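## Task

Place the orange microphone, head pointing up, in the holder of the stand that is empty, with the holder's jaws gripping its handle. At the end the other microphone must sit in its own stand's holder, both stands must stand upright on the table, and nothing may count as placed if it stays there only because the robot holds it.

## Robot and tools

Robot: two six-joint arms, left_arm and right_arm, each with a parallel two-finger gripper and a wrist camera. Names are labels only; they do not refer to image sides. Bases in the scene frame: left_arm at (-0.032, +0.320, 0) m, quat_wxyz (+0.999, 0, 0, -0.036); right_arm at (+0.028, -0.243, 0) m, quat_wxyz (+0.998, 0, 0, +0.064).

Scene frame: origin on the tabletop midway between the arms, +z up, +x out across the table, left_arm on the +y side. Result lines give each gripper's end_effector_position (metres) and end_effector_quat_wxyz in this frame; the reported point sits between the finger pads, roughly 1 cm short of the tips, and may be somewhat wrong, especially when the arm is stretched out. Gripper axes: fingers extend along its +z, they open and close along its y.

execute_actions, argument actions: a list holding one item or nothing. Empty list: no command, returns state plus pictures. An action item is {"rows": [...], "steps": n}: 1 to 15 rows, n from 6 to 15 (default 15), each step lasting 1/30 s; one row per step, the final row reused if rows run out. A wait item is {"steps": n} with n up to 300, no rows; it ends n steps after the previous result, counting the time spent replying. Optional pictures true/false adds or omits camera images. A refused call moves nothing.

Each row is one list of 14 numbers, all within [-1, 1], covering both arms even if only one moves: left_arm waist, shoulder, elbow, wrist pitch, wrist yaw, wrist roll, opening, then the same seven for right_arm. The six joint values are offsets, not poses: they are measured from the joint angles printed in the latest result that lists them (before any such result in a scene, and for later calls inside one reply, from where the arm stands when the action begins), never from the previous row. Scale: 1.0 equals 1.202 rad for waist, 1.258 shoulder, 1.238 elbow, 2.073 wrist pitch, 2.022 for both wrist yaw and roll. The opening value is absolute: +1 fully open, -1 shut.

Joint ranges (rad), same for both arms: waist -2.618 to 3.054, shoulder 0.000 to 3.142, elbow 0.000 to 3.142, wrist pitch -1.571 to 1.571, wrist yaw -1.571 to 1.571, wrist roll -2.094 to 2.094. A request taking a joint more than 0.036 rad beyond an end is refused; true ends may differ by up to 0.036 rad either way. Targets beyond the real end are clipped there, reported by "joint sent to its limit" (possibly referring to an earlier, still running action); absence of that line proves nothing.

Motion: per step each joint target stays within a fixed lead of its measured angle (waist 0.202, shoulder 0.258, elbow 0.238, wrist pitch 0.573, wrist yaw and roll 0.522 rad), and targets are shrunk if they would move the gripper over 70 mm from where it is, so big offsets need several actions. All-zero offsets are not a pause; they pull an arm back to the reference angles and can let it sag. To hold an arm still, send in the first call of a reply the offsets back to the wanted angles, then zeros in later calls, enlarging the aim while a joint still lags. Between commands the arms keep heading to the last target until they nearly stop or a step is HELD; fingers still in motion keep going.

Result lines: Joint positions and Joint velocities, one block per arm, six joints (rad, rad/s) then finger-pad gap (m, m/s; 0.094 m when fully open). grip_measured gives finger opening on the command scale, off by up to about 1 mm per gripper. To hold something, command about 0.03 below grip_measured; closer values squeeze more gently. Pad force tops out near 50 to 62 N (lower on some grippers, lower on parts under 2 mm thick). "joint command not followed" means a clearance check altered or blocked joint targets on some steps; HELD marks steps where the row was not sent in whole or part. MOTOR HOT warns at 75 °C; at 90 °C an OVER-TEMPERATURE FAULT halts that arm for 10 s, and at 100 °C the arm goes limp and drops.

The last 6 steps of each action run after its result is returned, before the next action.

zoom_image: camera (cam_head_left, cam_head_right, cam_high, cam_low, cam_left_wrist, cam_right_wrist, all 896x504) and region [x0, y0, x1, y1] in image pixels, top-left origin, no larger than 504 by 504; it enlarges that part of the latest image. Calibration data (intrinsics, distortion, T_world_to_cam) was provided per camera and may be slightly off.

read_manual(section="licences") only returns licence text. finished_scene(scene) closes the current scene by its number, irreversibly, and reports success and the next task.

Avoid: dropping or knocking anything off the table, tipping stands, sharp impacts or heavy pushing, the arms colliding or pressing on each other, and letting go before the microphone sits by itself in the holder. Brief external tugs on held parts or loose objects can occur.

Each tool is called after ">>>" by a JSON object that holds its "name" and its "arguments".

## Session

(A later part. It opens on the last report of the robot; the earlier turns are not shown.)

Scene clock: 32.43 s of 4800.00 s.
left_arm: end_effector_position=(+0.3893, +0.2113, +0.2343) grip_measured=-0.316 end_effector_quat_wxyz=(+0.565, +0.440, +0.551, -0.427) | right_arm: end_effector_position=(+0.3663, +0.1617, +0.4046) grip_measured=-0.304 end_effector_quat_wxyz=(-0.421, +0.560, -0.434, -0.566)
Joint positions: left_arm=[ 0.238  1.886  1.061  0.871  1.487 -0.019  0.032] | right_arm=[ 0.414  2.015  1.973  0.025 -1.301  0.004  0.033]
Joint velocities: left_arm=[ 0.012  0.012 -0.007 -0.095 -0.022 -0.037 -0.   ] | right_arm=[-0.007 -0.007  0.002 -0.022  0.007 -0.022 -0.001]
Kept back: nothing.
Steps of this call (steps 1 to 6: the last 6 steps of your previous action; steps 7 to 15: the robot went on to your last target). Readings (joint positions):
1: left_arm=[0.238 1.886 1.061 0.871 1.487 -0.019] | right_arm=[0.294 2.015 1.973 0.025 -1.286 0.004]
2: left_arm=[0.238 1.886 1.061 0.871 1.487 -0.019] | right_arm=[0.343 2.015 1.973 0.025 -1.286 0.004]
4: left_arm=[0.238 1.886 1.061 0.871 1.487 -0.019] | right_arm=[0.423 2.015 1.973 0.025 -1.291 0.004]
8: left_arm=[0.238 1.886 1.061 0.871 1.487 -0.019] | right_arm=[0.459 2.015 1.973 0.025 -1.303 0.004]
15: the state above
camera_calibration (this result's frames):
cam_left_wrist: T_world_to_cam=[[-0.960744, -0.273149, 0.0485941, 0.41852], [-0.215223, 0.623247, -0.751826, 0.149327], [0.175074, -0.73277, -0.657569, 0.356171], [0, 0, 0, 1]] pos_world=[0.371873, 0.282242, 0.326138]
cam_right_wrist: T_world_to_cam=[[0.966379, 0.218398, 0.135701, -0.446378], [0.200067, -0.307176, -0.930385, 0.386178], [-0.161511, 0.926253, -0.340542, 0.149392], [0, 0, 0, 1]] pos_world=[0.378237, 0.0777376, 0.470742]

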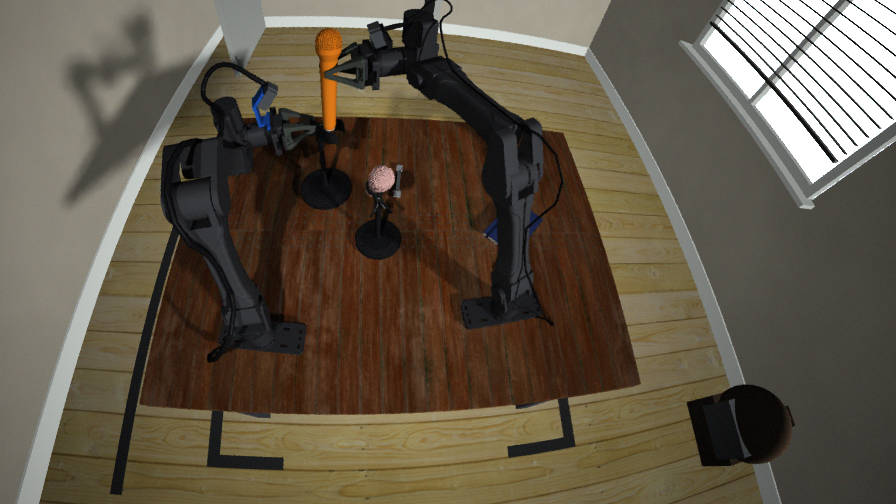

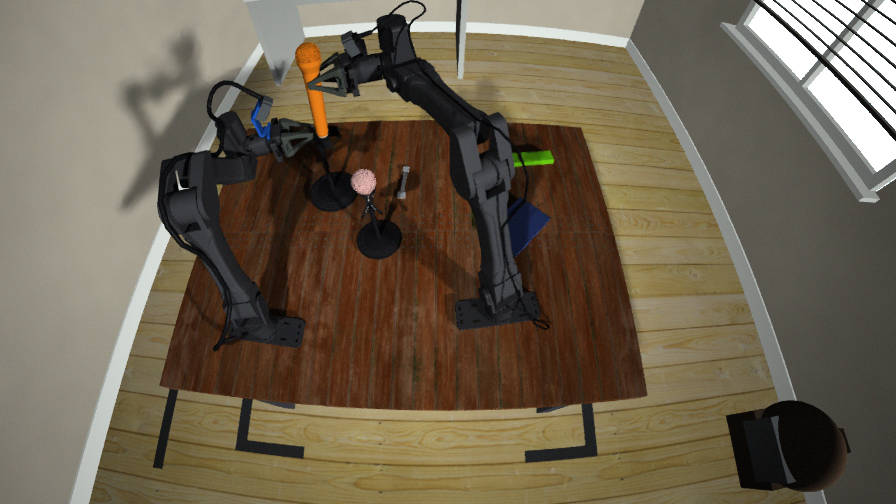

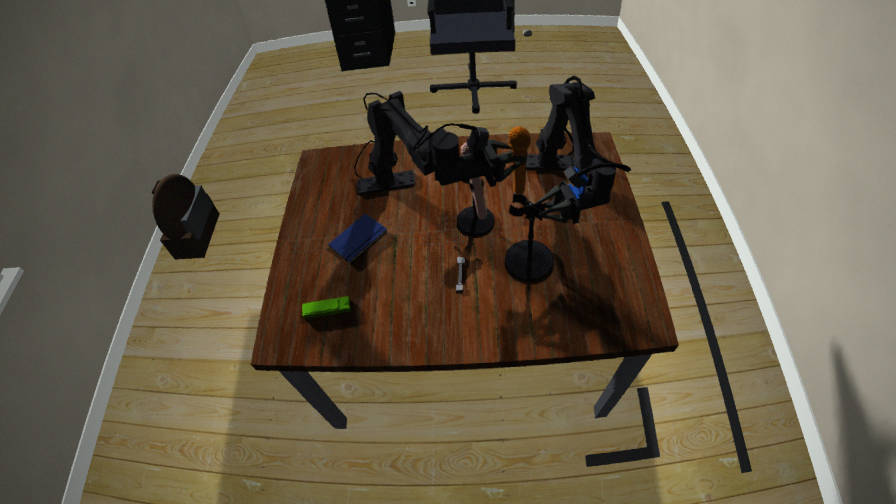

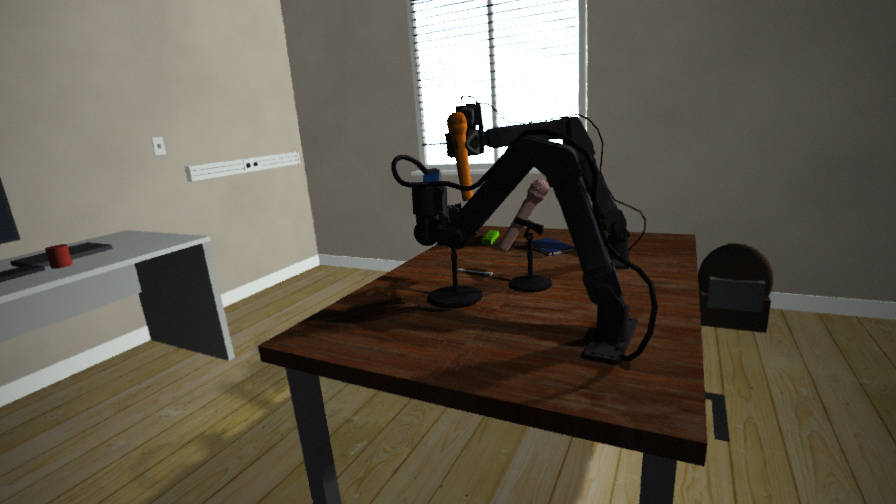

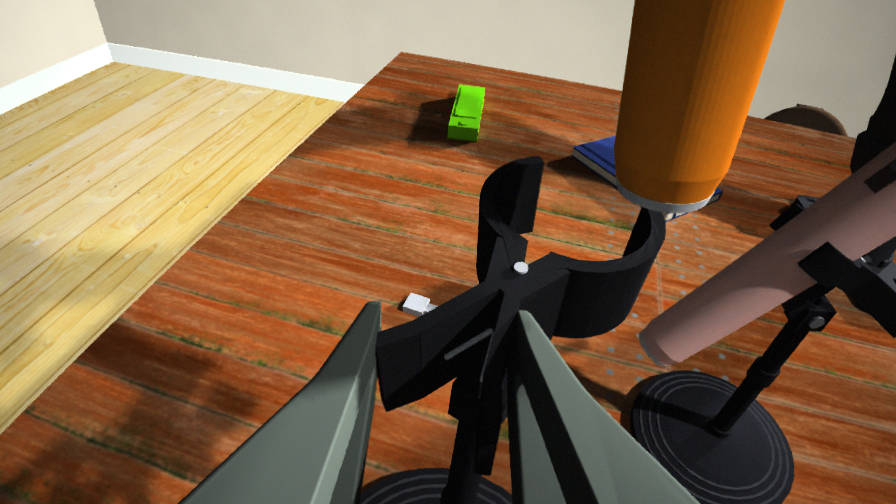

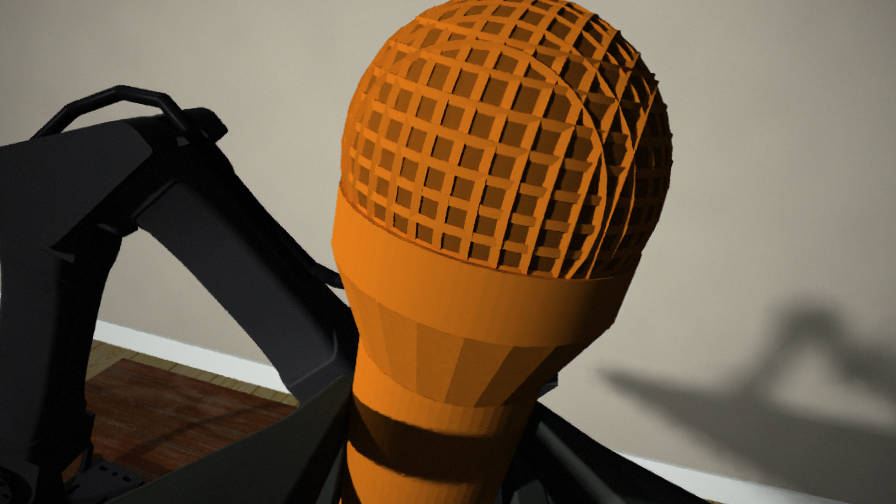

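>>> {"name": "execute_actions", "arguments": {"actions": [{"rows":[[0,0,0,0,0,0,-0.33,-0.03,0,0,0,0,0,-0.5]],"steps":10}]}}

>>> {"name": "execute_actions", "arguments": {"actions": [{"rows":[[0,0,0,0,0,0,-0.33,0,0,-0.04,0.026,0,0,-0.5],[0,0,0,0,0,0,-0.33,0,0,-0.08,0.052,0,0,-0.5],[0,0,0,0,0,0,-0.33,0,0.005,-0.12,0.078,0,0,-0.5]],"steps":15}]}}

>>> {"name": "execute_actions", "arguments": {"actions": [{"steps":10}], "pictures": true}}

Scene clock: 33.03 s of 4800.00 s.
left_arm: end_effector_position=(+0.3897, +0.2114, +0.2342) grip_measured=-0.316 end_effector_quat_wxyz=(+0.565, +0.439, +0.552, -0.427) | right_arm: end_effector_position=(+0.3728, +0.1563, +0.4046) grip_measured=-0.304 end_effector_quat_wxyz=(-0.425, +0.557, -0.439, -0.563)
Joint positions: left_arm=[ 0.238  1.886  1.061  0.87   1.484 -0.02   0.032] | right_arm=[ 0.398  2.015  1.973  0.025 -1.301  0.004  0.033]
Joint velocities: left_arm=[ 0.002 -0.007 -0.017 -0.022 -0.037  0.007 -0.001] | right_arm=[-0.164 -0.002  0.017  0.022 -0.007 -0.066  0.   ]
Steps of this call (steps 1 to 14: the robot went on to your last target; steps 15 to 18: the first 4 steps of this action). Readings (joint positions):
15: left_arm=[0.238 1.886 1.061 0.871 1.486 -0.019] | right_arm=[0.412 2.015 1.973 0.025 -1.301 0.004]
16: left_arm=[0.238 1.886 1.061 0.870 1.486 -0.020] | right_arm=[0.409 2.015 1.973 0.025 -1.301 0.004]
18: the state above

Scene clock: 33.53 s of 4800.00 s.
left_arm: end_effector_position=(+0.3902, +0.2115, +0.2341) grip_measured=-0.316 end_effector_quat_wxyz=(+0.565, +0.438, +0.554, -0.427) | right_arm: end_effector_position=(+0.3874, +0.1556, +0.3524) grip_measured=-0.304 end_effector_quat_wxyz=(-0.409, +0.544, -0.464, -0.567)
Joint positions: left_arm=[ 0.238  1.886  1.061  0.868  1.482 -0.022  0.032] | right_arm=[ 0.383  2.036  1.825  0.13  -1.299  0.004  0.033]
Joint velocities: left_arm=[ 0.007 -0.017  0.002  0.007 -0.022 -0.007  0.   ] | right_arm=[ 0.007  0.1   -0.11   0.007 -0.037 -0.11   0.   ]
Steps of this call (steps 1 to 6: the last 6 steps of your previous action; steps 7 to 15: the first 9 steps of this action, its rows measured from where the robot was after step 6). Readings (joint positions):
6: left_arm=[0.238 1.886 1.061 0.869 1.483 -0.021] | right_arm=[0.383 2.015 1.973 0.025 -1.301 0.004]
7: left_arm=[0.238 1.886 1.061 0.869 1.483 -0.021] | right_arm=[0.383 2.015 1.967 0.032 -1.301 0.004]
8: left_arm=[0.238 1.886 1.061 0.869 1.482 -0.022] | right_arm=[0.383 2.014 1.949 0.054 -1.302 0.004]
10: left_arm=[0.238 1.886 1.061 0.869 1.482 -0.022] | right_arm=[0.383 2.011 1.892 0.108 -1.302 0.004]
14: left_arm=[0.238 1.886 1.061 0.868 1.482 -0.022] | right_arm=[0.383 2.031 1.829 0.129 -1.300 0.004]
15: the state above

Scene clock: 33.87 s of 4800.00 s.
left_arm: end_effector_position=(+0.3903, +0.2115, +0.2341) grip_measured=-0.316 end_effector_quat_wxyz=(+0.565, +0.437, +0.554, -0.427) | right_arm: end_effector_position=(+0.3881, +0.1560, +0.3532) grip_measured=-0.304 end_effector_quat_wxyz=(-0.416, +0.547, -0.457, -0.565)
Joint positions: left_arm=[ 0.238  1.886  1.061  0.868  1.481 -0.022  0.032] | right_arm=[ 0.383  2.038  1.822  0.156 -1.299  0.004  0.033]
Joint velocities: left_arm=[-0.002 -0.012 -0.012  0.007  0.007 -0.007  0.   ] | right_arm=[-0.007  0.002  0.012  0.007 -0.037 -0.022  0.   ]
Kept back: nothing.
Steps of this call (steps 1 to 6: the last 6 steps of your previous action; steps 7 to 10: the robot went on to your last target). Readings (joint positions):
1: left_arm=[0.238 1.886 1.061 0.868 1.482 -0.022] | right_arm=[0.383 2.038 1.823 0.130 -1.299 0.004]
2: left_arm=[0.238 1.886 1.061 0.868 1.482 -0.022] | right_arm=[0.383 2.038 1.822 0.131 -1.299 0.004]
4: left_arm=[0.238 1.886 1.061 0.868 1.482 -0.022] | right_arm=[0.383 2.038 1.822 0.141 -1.299 0.004]
8: left_arm=[0.238 1.886 1.061 0.868 1.481 -0.022] | right_arm=[0.383 2.038 1.822 0.152 -1.299 0.004]
10: the state above
camera_calibration (this result's frames):
cam_left_wrist: T_world_to_cam=[[-0.958991, -0.278182, 0.0543195, 0.418526], [-0.2227, 0.620978, -0.751525, 0.152591], [0.17533, -0.732803, -0.657464, 0.355965], [0, 0, 0, 1]] pos_world=[0.372933, 0.282523, 0.325976]
cam_right_wrist: T_world_to_cam=[[0.977397, 0.188253, 0.0962025, -0.444833], [0.155674, -0.333001, -0.929987, 0.35345], [-0.143038, 0.923943, -0.35478, 0.138941], [0, 0, 0, 1]] pos_world=[0.399629, 0.0730664, 0.420791]

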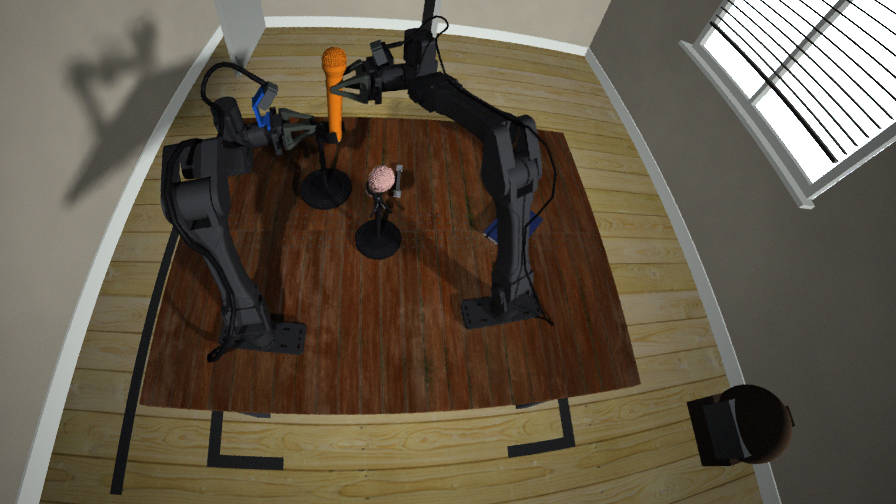

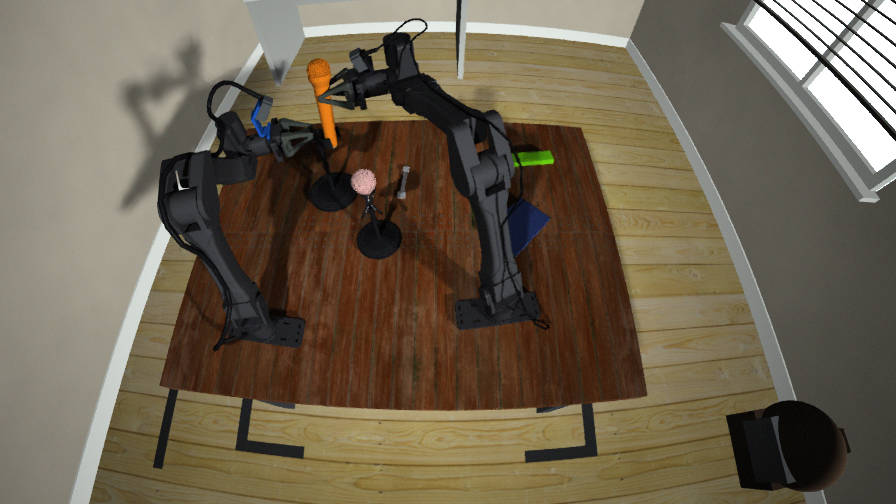

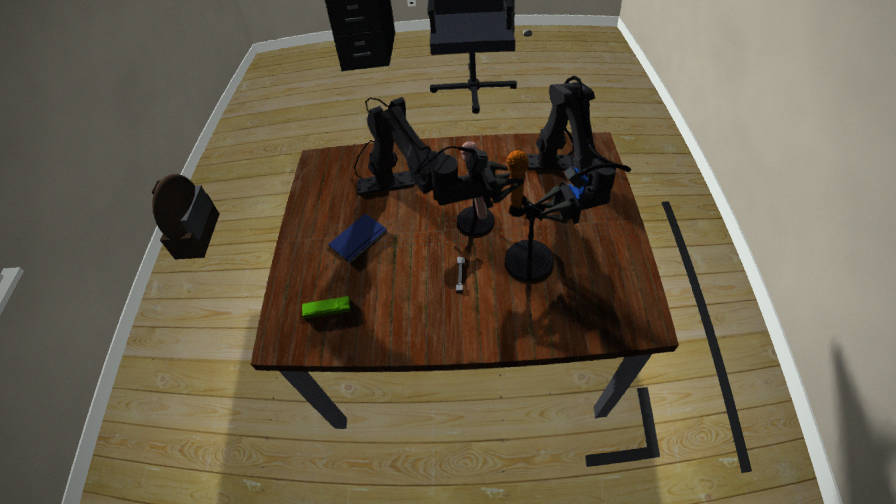

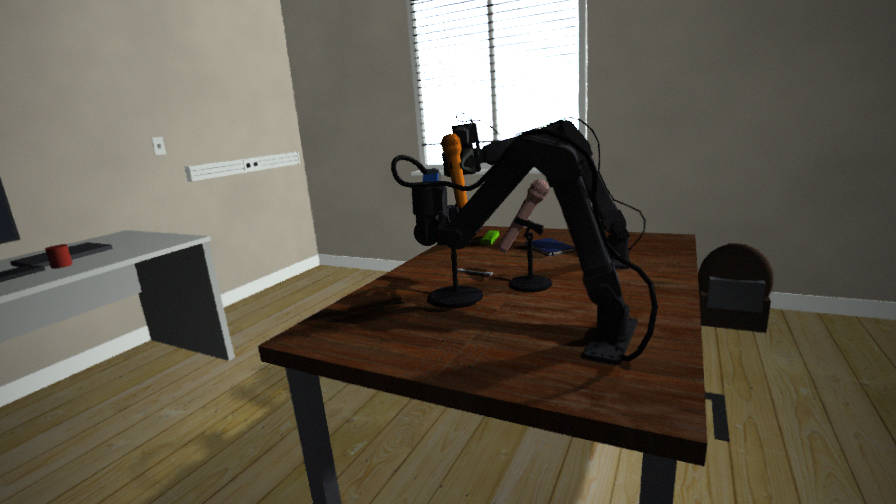

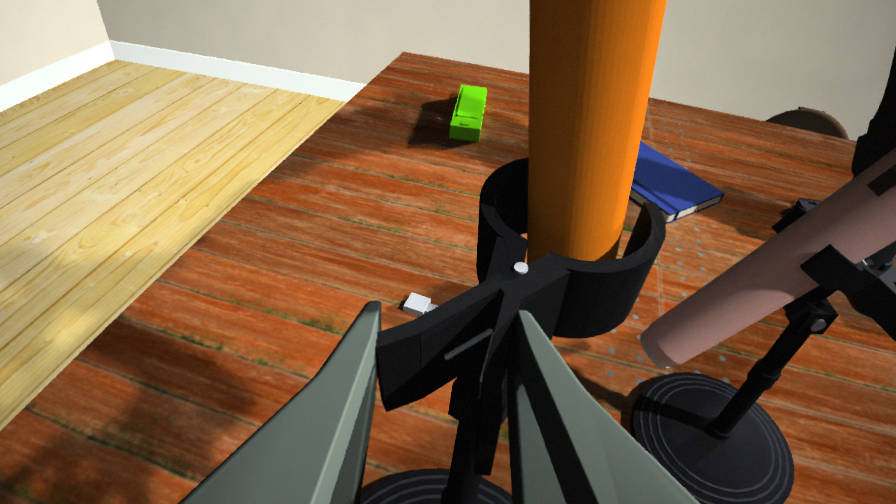

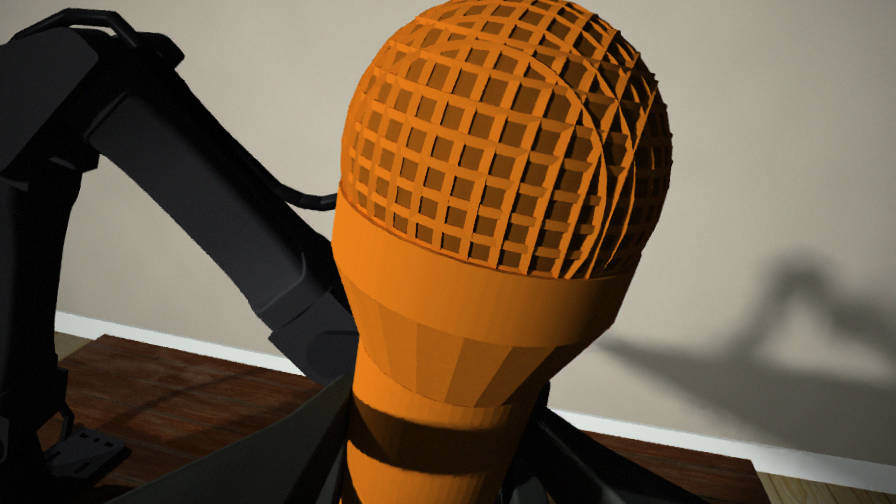

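>>> {"name": "execute_actions", "arguments": {"actions": [{"rows":[[0,0,0,0,0,0,-0.33,0,-0.01,-0.05,0.034,0,0,-0.5],[0,0,0,0,0,0,-0.33,0,-0.01,-0.1,0.068,0,0,-0.5],[0,0,0,0,0,0,-0.33,0,-0.01,-0.15,0.1,0,0,-0.5],[0,0,0,0,0,0,-0.33,0,-0.01,-0.2,0.136,0,0,-0.5],[0,0,0,0,0,0,-0.33,0,-0.01,-0.25,0.17,0,0,-0.5]],"steps":15}]}}

>>> {"name": "execute_actions", "arguments": {"actions": [{"steps":12}], "pictures": true}}

Scene clock: 34.60 s of 4800.00 s.
left_arm: end_effector_position=(+0.3901, +0.2115, +0.2341) grip_measured=-0.321 end_effector_quat_wxyz=(+0.565, +0.437, +0.554, -0.428) | right_arm: end_effector_position=(+0.3806, +0.1516, +0.2718) grip_measured=-0.304 end_effector_quat_wxyz=(-0.404, +0.541, -0.471, -0.568)
Joint positions: left_arm=[ 0.238  1.886  1.061  0.868  1.482 -0.023  0.032] | right_arm=[ 0.383  2.042  1.521  0.419 -1.295  0.     0.033]
Joint velocities: left_arm=[ 0.002  0.002 -0.017 -0.051 -0.037  0.051 -0.001] | right_arm=[-0.017  0.139 -0.222  0.418 -0.007 -0.066 -0.001]
Steps of this call (steps 1 to 13: the robot went on to your last target; steps 14 to 22: the first 9 steps of this action). Readings (joint positions):
14: left_arm=[0.238 1.886 1.061 0.868 1.481 -0.022] | right_arm=[0.383 2.038 1.814 0.170 -1.299 0.004]
15: left_arm=[0.238 1.886 1.061 0.868 1.481 -0.023] | right_arm=[0.383 2.034 1.790 0.198 -1.298 0.004]
17: left_arm=[0.238 1.886 1.061 0.868 1.481 -0.023] | right_arm=[0.383 2.022 1.701 0.280 -1.297 0.003]
21: left_arm=[0.238 1.886 1.061 0.868 1.482 -0.023] | right_arm=[0.383 2.035 1.532 0.404 -1.296 0.001]
22: the state above

Scene clock: 35.00 s of 4800.00 s.
left_arm: end_effector_position=(+0.3903, +0.2115, +0.2341) grip_measured=-0.321 end_effector_quat_wxyz=(+0.564, +0.436, +0.555, -0.429) | right_arm: end_effector_position=(+0.3811, +0.1519, +0.2747) grip_measured=-0.304 end_effector_quat_wxyz=(-0.419, +0.547, -0.457, -0.563)
Joint positions: left_arm=[ 0.238  1.886  1.061  0.868  1.481 -0.027  0.032] | right_arm=[ 0.383  2.045  1.516  0.469 -1.295 -0.001  0.033]
Joint velocities: left_arm=[ 0.002  0.002 -0.002 -0.007 -0.051  0.022 -0.   ] | right_arm=[ 0.007  0.007 -0.012  0.11  -0.037 -0.007 -0.   ]
Kept back: nothing.
Steps of this call (steps 1 to 6: the last 6 steps of your previous action; steps 7 to 12: the robot went on to your last target). Readings (joint positions):
1: left_arm=[0.238 1.886 1.061 0.868 1.482 -0.024] | right_arm=[0.383 2.045 1.517 0.433 -1.295 -0.000]
2: left_arm=[0.238 1.886 1.061 0.868 1.482 -0.024] | right_arm=[0.383 2.045 1.516 0.439 -1.295 -0.001]
4: left_arm=[0.238 1.886 1.061 0.868 1.481 -0.025] | right_arm=[0.383 2.045 1.516 0.449 -1.295 -0.001]
8: left_arm=[0.238 1.886 1.061 0.868 1.481 -0.027] | right_arm=[0.383 2.045 1.516 0.461 -1.295 -0.001]
12: the state above
camera_calibration (this result's frames):
cam_left_wrist: T_world_to_cam=[[-0.958745, -0.2781, 0.0588881, 0.417343], [-0.226018, 0.620115, -0.751248, 0.154003], [0.172404, -0.733565, -0.657388, 0.35725], [0, 0, 0, 1]] pos_world=[0.373342, 0.28263, 0.32597]
cam_right_wrist: T_world_to_cam=[[0.97768, 0.184128, 0.101191, -0.430465], [0.158865, -0.332678, -0.929563, 0.278741], [-0.137495, 0.92489, -0.354504, 0.111597], [0, 0, 0, 1]] pos_world=[0.391918, 0.0687771, 0.342228]

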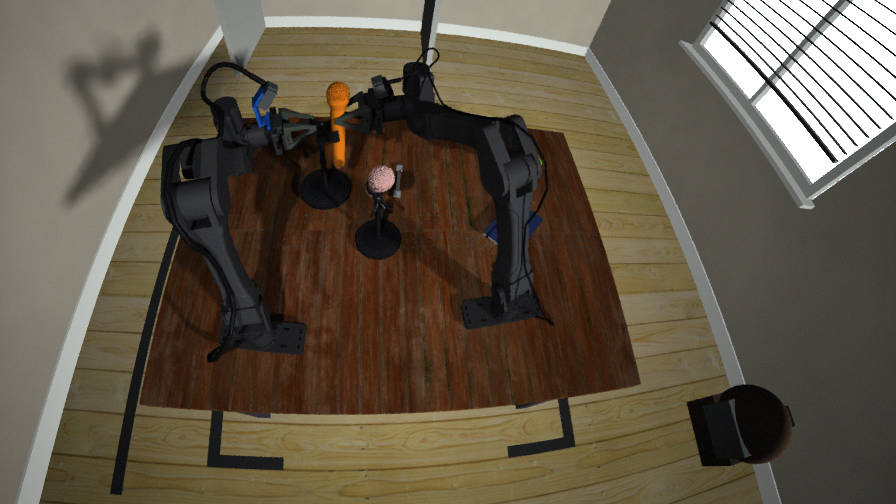

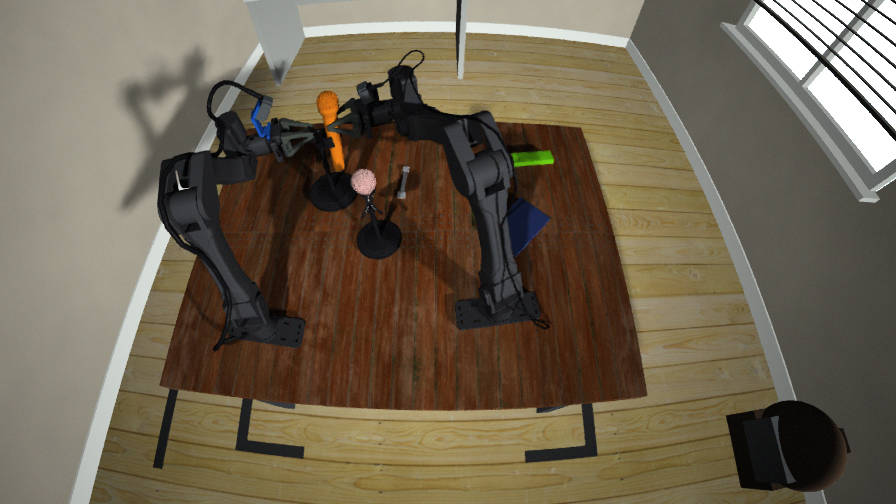

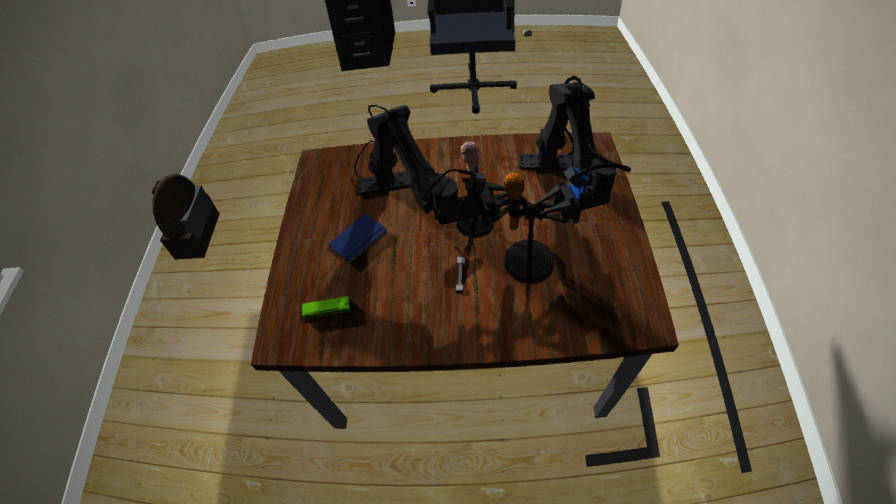

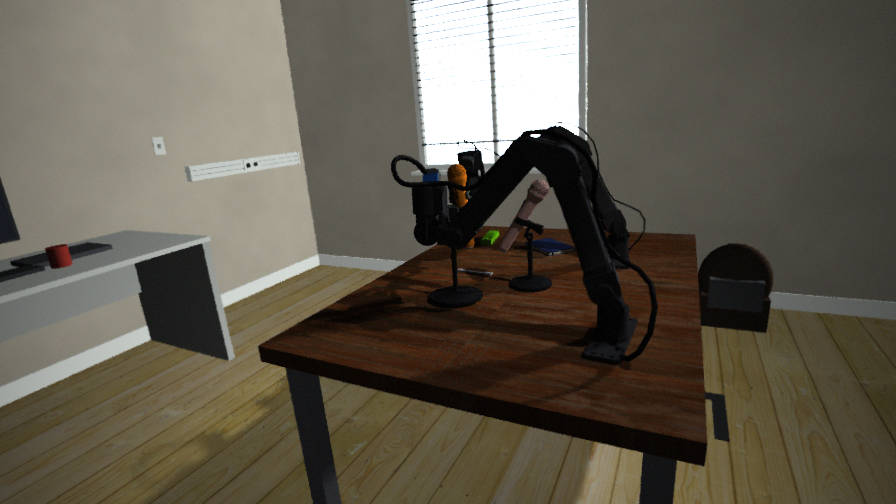

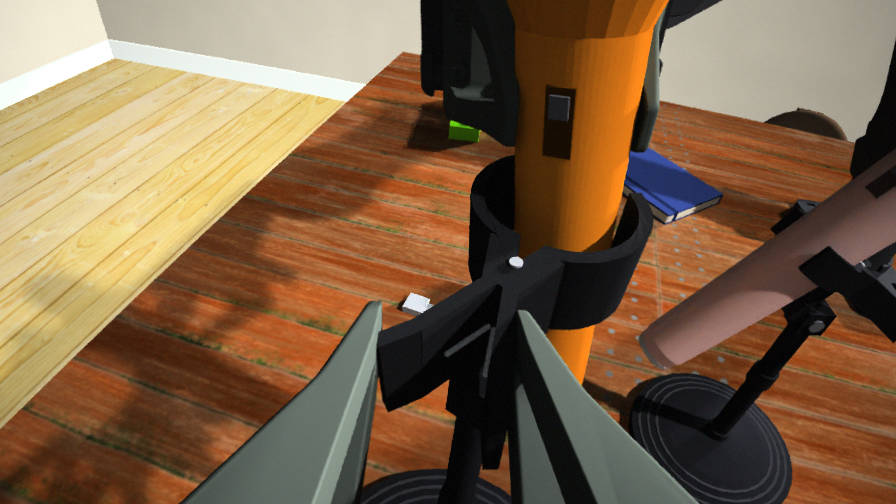

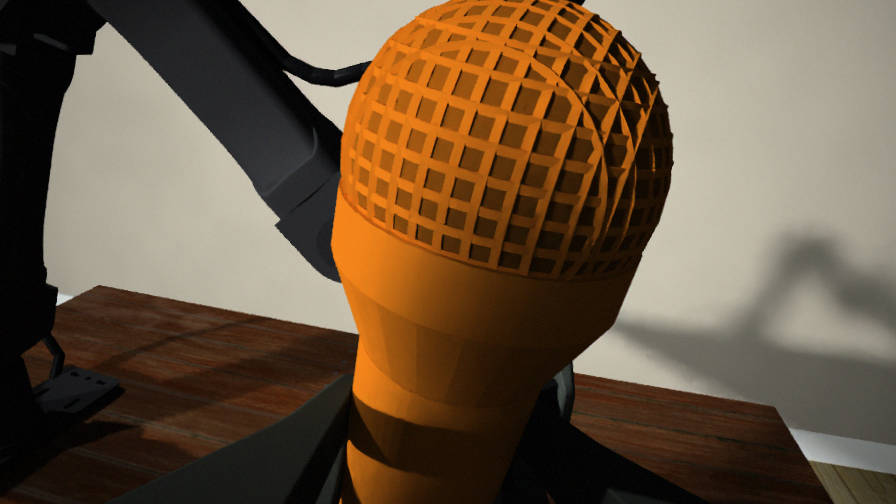

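Good depth. Release levers, then the mic, then retract.

>>> {"name": "execute_actions", "arguments": {"actions": [{"rows":[[0,0,0,0,0,0,-0.1,0,0,0,0,0,0,-0.5],[0,0,0,0,0,0,0.1,0,0,0,0,0,0,-0.5],[0,0,0,0,0,0,0.3,0,0,0,0,0,0,-0.5],[0,0,0,0,0,0,0.6,0,0,0,0,0,0,-0.5],[0,0,0,0,0,0,1,0,0,0,0,0,0,-0.5]],"steps":15}]}}

>>> {"name": "execute_actions", "arguments": {"actions": [{"rows":[[0,0,0,0,0,0,1,0,0,0,0,0,0,-0.2],[0,0,0,0,0,0,1,0,0,0,0,0,0,0],[0,0,0,0,0,0,1,0,0,0,0,0,0,0.3],[0,0,0,0,0,0,1,0,0,0,0,0,0,1]],"steps":15}]}}

>>> {"name": "execute_actions", "arguments": {"actions": [{"rows":[[0.08,0,0,0,0,0,1,-0.07,0,0,0,0,0,1],[0.16,0,0,0,0,0,1,-0.14,0,0,0,0,0,1],[0.24,0,0,0,0,0,1,-0.2,0,0,0,0,0,1]],"steps":15}]}}

>>> {"name": "execute_actions", "arguments": {"actions": [{"steps":25}], "pictures": true}}

Scene clock: 35.67 s of 4800.00 s.
left_arm: end_effector_position=(+0.3903, +0.2115, +0.2341) grip_measured=+1.000 end_effector_quat_wxyz=(+0.564, +0.436, +0.555, -0.429) | right_arm: end_effector_position=(+0.3822, +0.1523, +0.2759) grip_measured=-0.304 end_effector_quat_wxyz=(-0.428, +0.550, -0.452, -0.557)
Joint positions: left_arm=[ 0.238  1.886  1.061  0.868  1.481 -0.027  0.094] | right_arm=[ 0.383  2.045  1.516  0.479 -1.288 -0.014  0.033]
Joint velocities: left_arm=[-0.002  0.002 -0.022  0.066 -0.007 -0.007  0.   ] | right_arm=[ 0.012  0.017 -0.012  0.007  0.037  0.037 -0.001]
Steps of this call (steps 1 to 11: the robot went on to your last target; steps 12 to 20: the first 9 steps of this action). Readings (joint positions):
12: left_arm=[0.238 1.886 1.061 0.868 1.481 -0.027] | right_arm=[0.383 2.045 1.516 0.476 -1.295 -0.004]
13: left_arm=[0.238 1.886 1.061 0.868 1.481 -0.027] | right_arm=[0.383 2.045 1.516 0.477 -1.290 -0.008]
15: left_arm=[0.238 1.886 1.061 0.868 1.481 -0.027] | right_arm=[0.383 2.045 1.516 0.479 -1.288 -0.011]
19: left_arm=[0.238 1.886 1.061 0.868 1.481 -0.027] | right_arm=[0.383 2.045 1.516 0.479 -1.288 -0.014]
20: the state above

Scene clock: 36.17 s of 4800.00 s.
left_arm: end_effector_position=(+0.3903, +0.2115, +0.2341) grip_measured=+1.000 end_effector_quat_wxyz=(+0.564, +0.436, +0.555, -0.429) | right_arm: end_effector_position=(+0.3823, +0.1523, +0.2759) grip_measured=+0.997 end_effector_quat_wxyz=(-0.428, +0.550, -0.452, -0.557)
Joint positions: left_arm=[ 0.238  1.886  1.061  0.868  1.481 -0.027  0.094] | right_arm=[ 0.383  2.045  1.516  0.479 -1.288 -0.016  0.094]
Joint velocities: left_arm=[ 0.002  0.002 -0.002 -0.007  0.022  0.081  0.   ] | right_arm=[-0.007 -0.012 -0.007 -0.022  0.007 -0.007  0.001]
Steps of this call (steps 1 to 6: the last 6 steps of your previous action; steps 7 to 15: the first 9 steps of this action, its rows measured from where the robot was after step 6). Readings (joint positions):
6: left_arm=[0.238 1.886 1.061 0.868 1.481 -0.027] | right_arm=[0.383 2.045 1.516 0.479 -1.288 -0.015]
7: left_arm=[0.238 1.886 1.061 0.868 1.481 -0.027] | right_arm=[0.383 2.045 1.516 0.479 -1.287 -0.016]
8: left_arm=[0.238 1.886 1.061 0.868 1.481 -0.027] | right_arm=[0.383 2.045 1.516 0.479 -1.288 -0.016]
10: left_arm=[0.238 1.886 1.061 0.868 1.481 -0.027] | right_arm=[0.383 2.045 1.516 0.479 -1.288 -0.016]
14: left_arm=[0.238 1.886 1.061 0.868 1.481 -0.027] | right_arm=[0.383 2.045 1.516 0.479 -1.288 -0.016]
15: the state above

Scene clock: 36.67 s of 4800.00 s.
left_arm: end_effector_position=(+0.4033, +0.3513, +0.2341) grip_measured=+1.000 end_effector_quat_wxyz=(+0.626, +0.340, +0.618, -0.332) | right_arm: end_effector_position=(+0.4740, +0.0457, +0.2759) grip_measured=+0.998 end_effector_quat_wxyz=(+0.498, -0.485, +0.521, +0.495)
Joint positions: left_arm=[ 0.56   1.886  1.061  0.868  1.478 -0.027  0.094] | right_arm=[ 0.118  2.045  1.516  0.479 -1.285 -0.016  0.094]
Joint velocities: left_arm=[ 0.325  0.012 -0.007  0.022 -0.037 -0.022  0.   ] | right_arm=[-0.51  -0.012 -0.002 -0.007  0.066  0.037  0.001]
Steps of this call (steps 1 to 6: the last 6 steps of your previous action; steps 7 to 15: the first 9 steps of this action, its rows measured from where the robot was after step 6). Readings (joint positions):
6: left_arm=[0.238 1.886 1.061 0.868 1.481 -0.027] | right_arm=[0.383 2.045 1.516 0.479 -1.288 -0.016]
7: left_arm=[0.245 1.886 1.061 0.868 1.482 -0.027] | right_arm=[0.377 2.045 1.516 0.479 -1.289 -0.016]
8: left_arm=[0.268 1.886 1.061 0.868 1.484 -0.027] | right_arm=[0.361 2.045 1.516 0.479 -1.290 -0.016]
10: left_arm=[0.354 1.886 1.061 0.868 1.485 -0.027] | right_arm=[0.298 2.045 1.516 0.479 -1.291 -0.016]
14: left_arm=[0.543 1.886 1.061 0.868 1.479 -0.027] | right_arm=[0.140 2.045 1.516 0.479 -1.287 -0.016]
15: the state above

Scene clock: 37.50 s of 4800.00 s.
left_arm: end_effector_position=(+0.4041, +0.3384, +0.2341) grip_measured=+1.000 end_effector_quat_wxyz=(+0.621, +0.349, +0.613, -0.341) | right_arm: end_effector_position=(+0.4681, +0.0550, +0.2759) grip_measured=+0.998 end_effector_quat_wxyz=(+0.494, -0.490, +0.516, +0.499)
Joint positions: left_arm=[ 0.531  1.886  1.061  0.868  1.478 -0.027  0.094] | right_arm=[ 0.139  2.045  1.516  0.479 -1.284 -0.016  0.094]
Joint velocities: left_arm=[-0.022 -0.017  0.012  0.037  0.037 -0.051  0.   ] | right_arm=[ 0.002 -0.002 -0.002 -0.051 -0.007  0.051  0.   ]
Kept back: nothing.
Steps of this call (steps 1 to 6: the last 6 steps of your previous action; steps 7 to 25: the robot went on to your last target). Readings (joint positions):
1: left_arm=[0.564 1.886 1.061 0.868 1.478 -0.027] | right_arm=[0.107 2.045 1.516 0.479 -1.284 -0.016]
2: left_arm=[0.561 1.886 1.061 0.868 1.478 -0.027] | right_arm=[0.105 2.045 1.516 0.479 -1.284 -0.016]
4: left_arm=[0.547 1.886 1.061 0.868 1.478 -0.027] | right_arm=[0.115 2.045 1.516 0.479 -1.284 -0.016]
8: left_arm=[0.531 1.886 1.061 0.868 1.478 -0.027] | right_arm=[0.137 2.045 1.516 0.479 -1.284 -0.016]
25: the state above
camera_calibration (this result's frames):
cam_left_wrist: T_world_to_cam=[[-0.835713, -0.545997, 0.0589057, 0.506831], [-0.397237, 0.526958, -0.751344, 0.179258], [0.379191, -0.651308, -0.657276, 0.336474], [0, 0, 0, 1]] pos_world=[0.367185, 0.401415, 0.325985]
cam_right_wrist: T_world_to_cam=[[0.989704, -0.0682505, 0.125807, -0.496354], [0.0931503, -0.360205, -0.928211, 0.265693], [0.108667, 0.930373, -0.350139, 0.0968193], [0, 0, 0, 1]] pos_world=[0.455973, -0.0282504, 0.342964]

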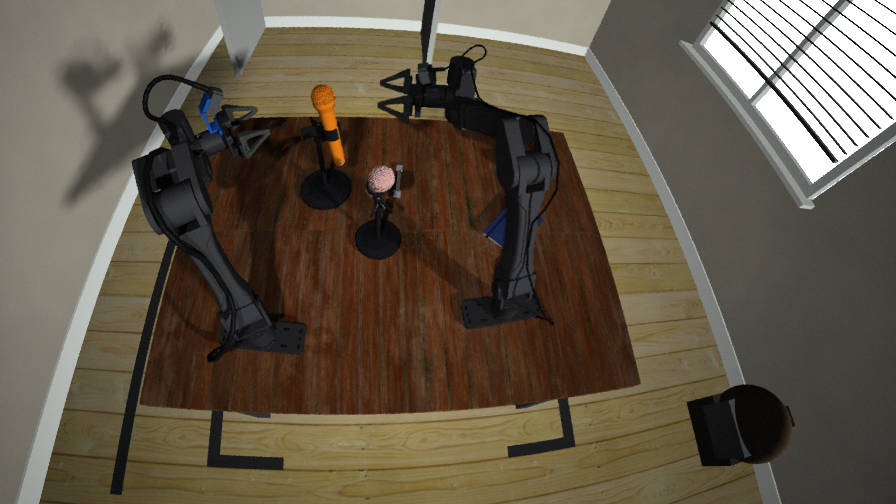

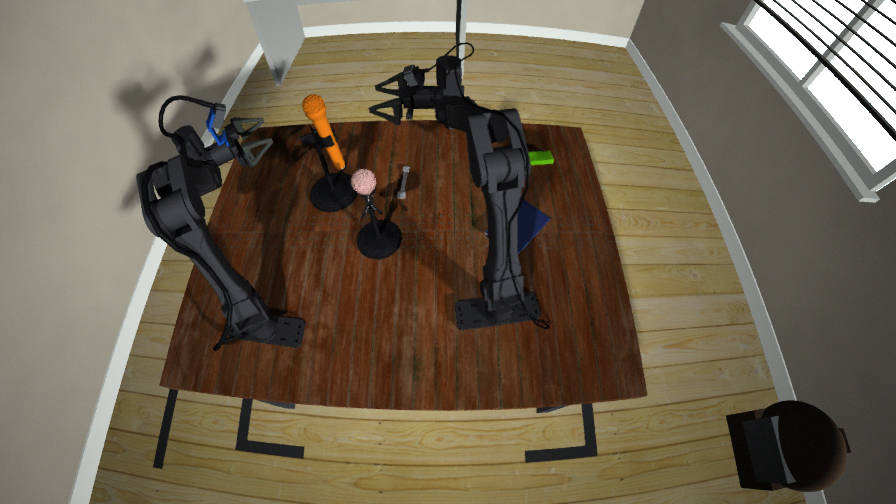

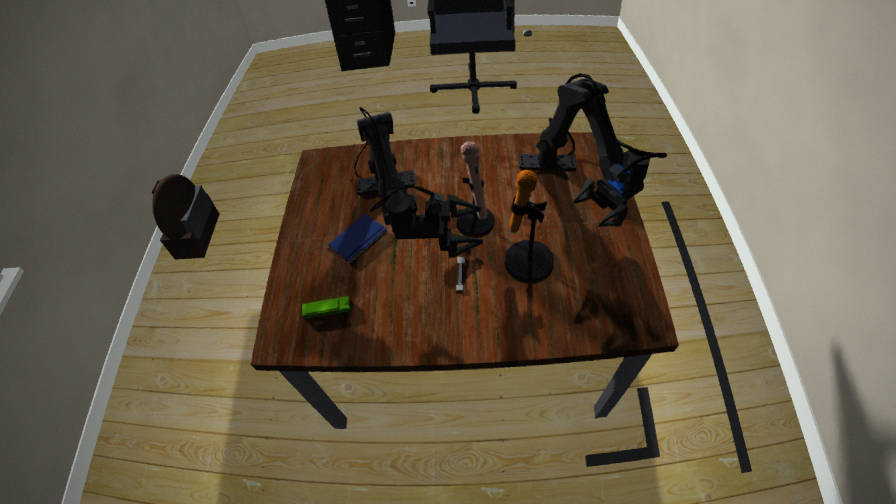

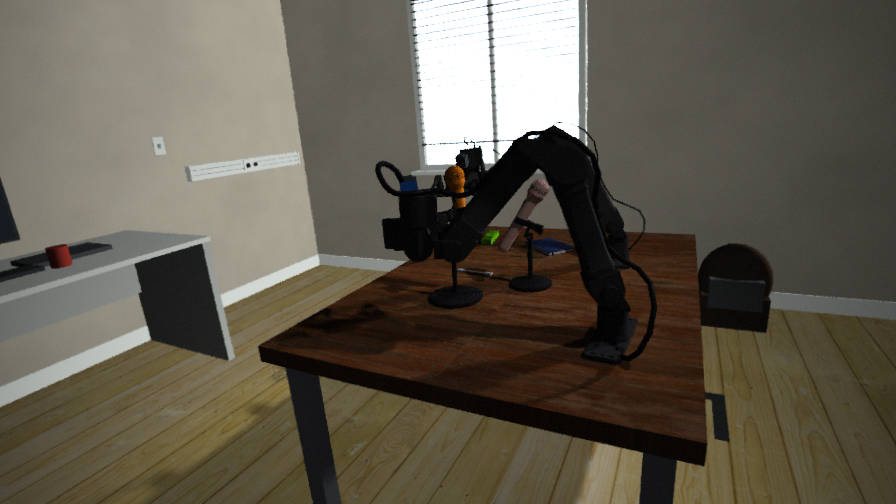

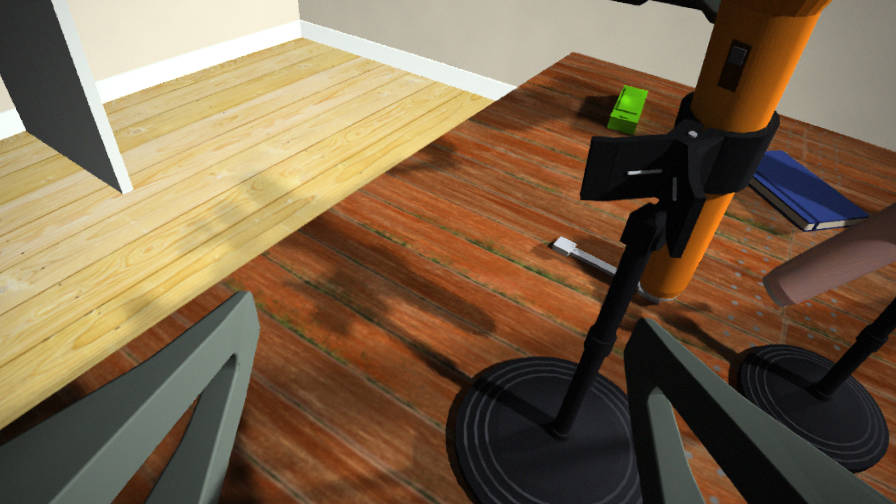

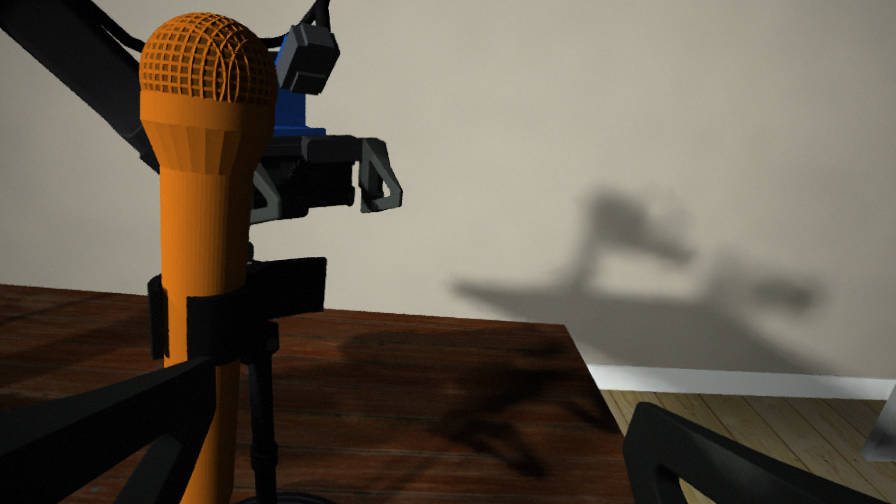

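>>> {"name": "finished_scene", "arguments": {"scene": 2}}

The scene is finished: the task was done.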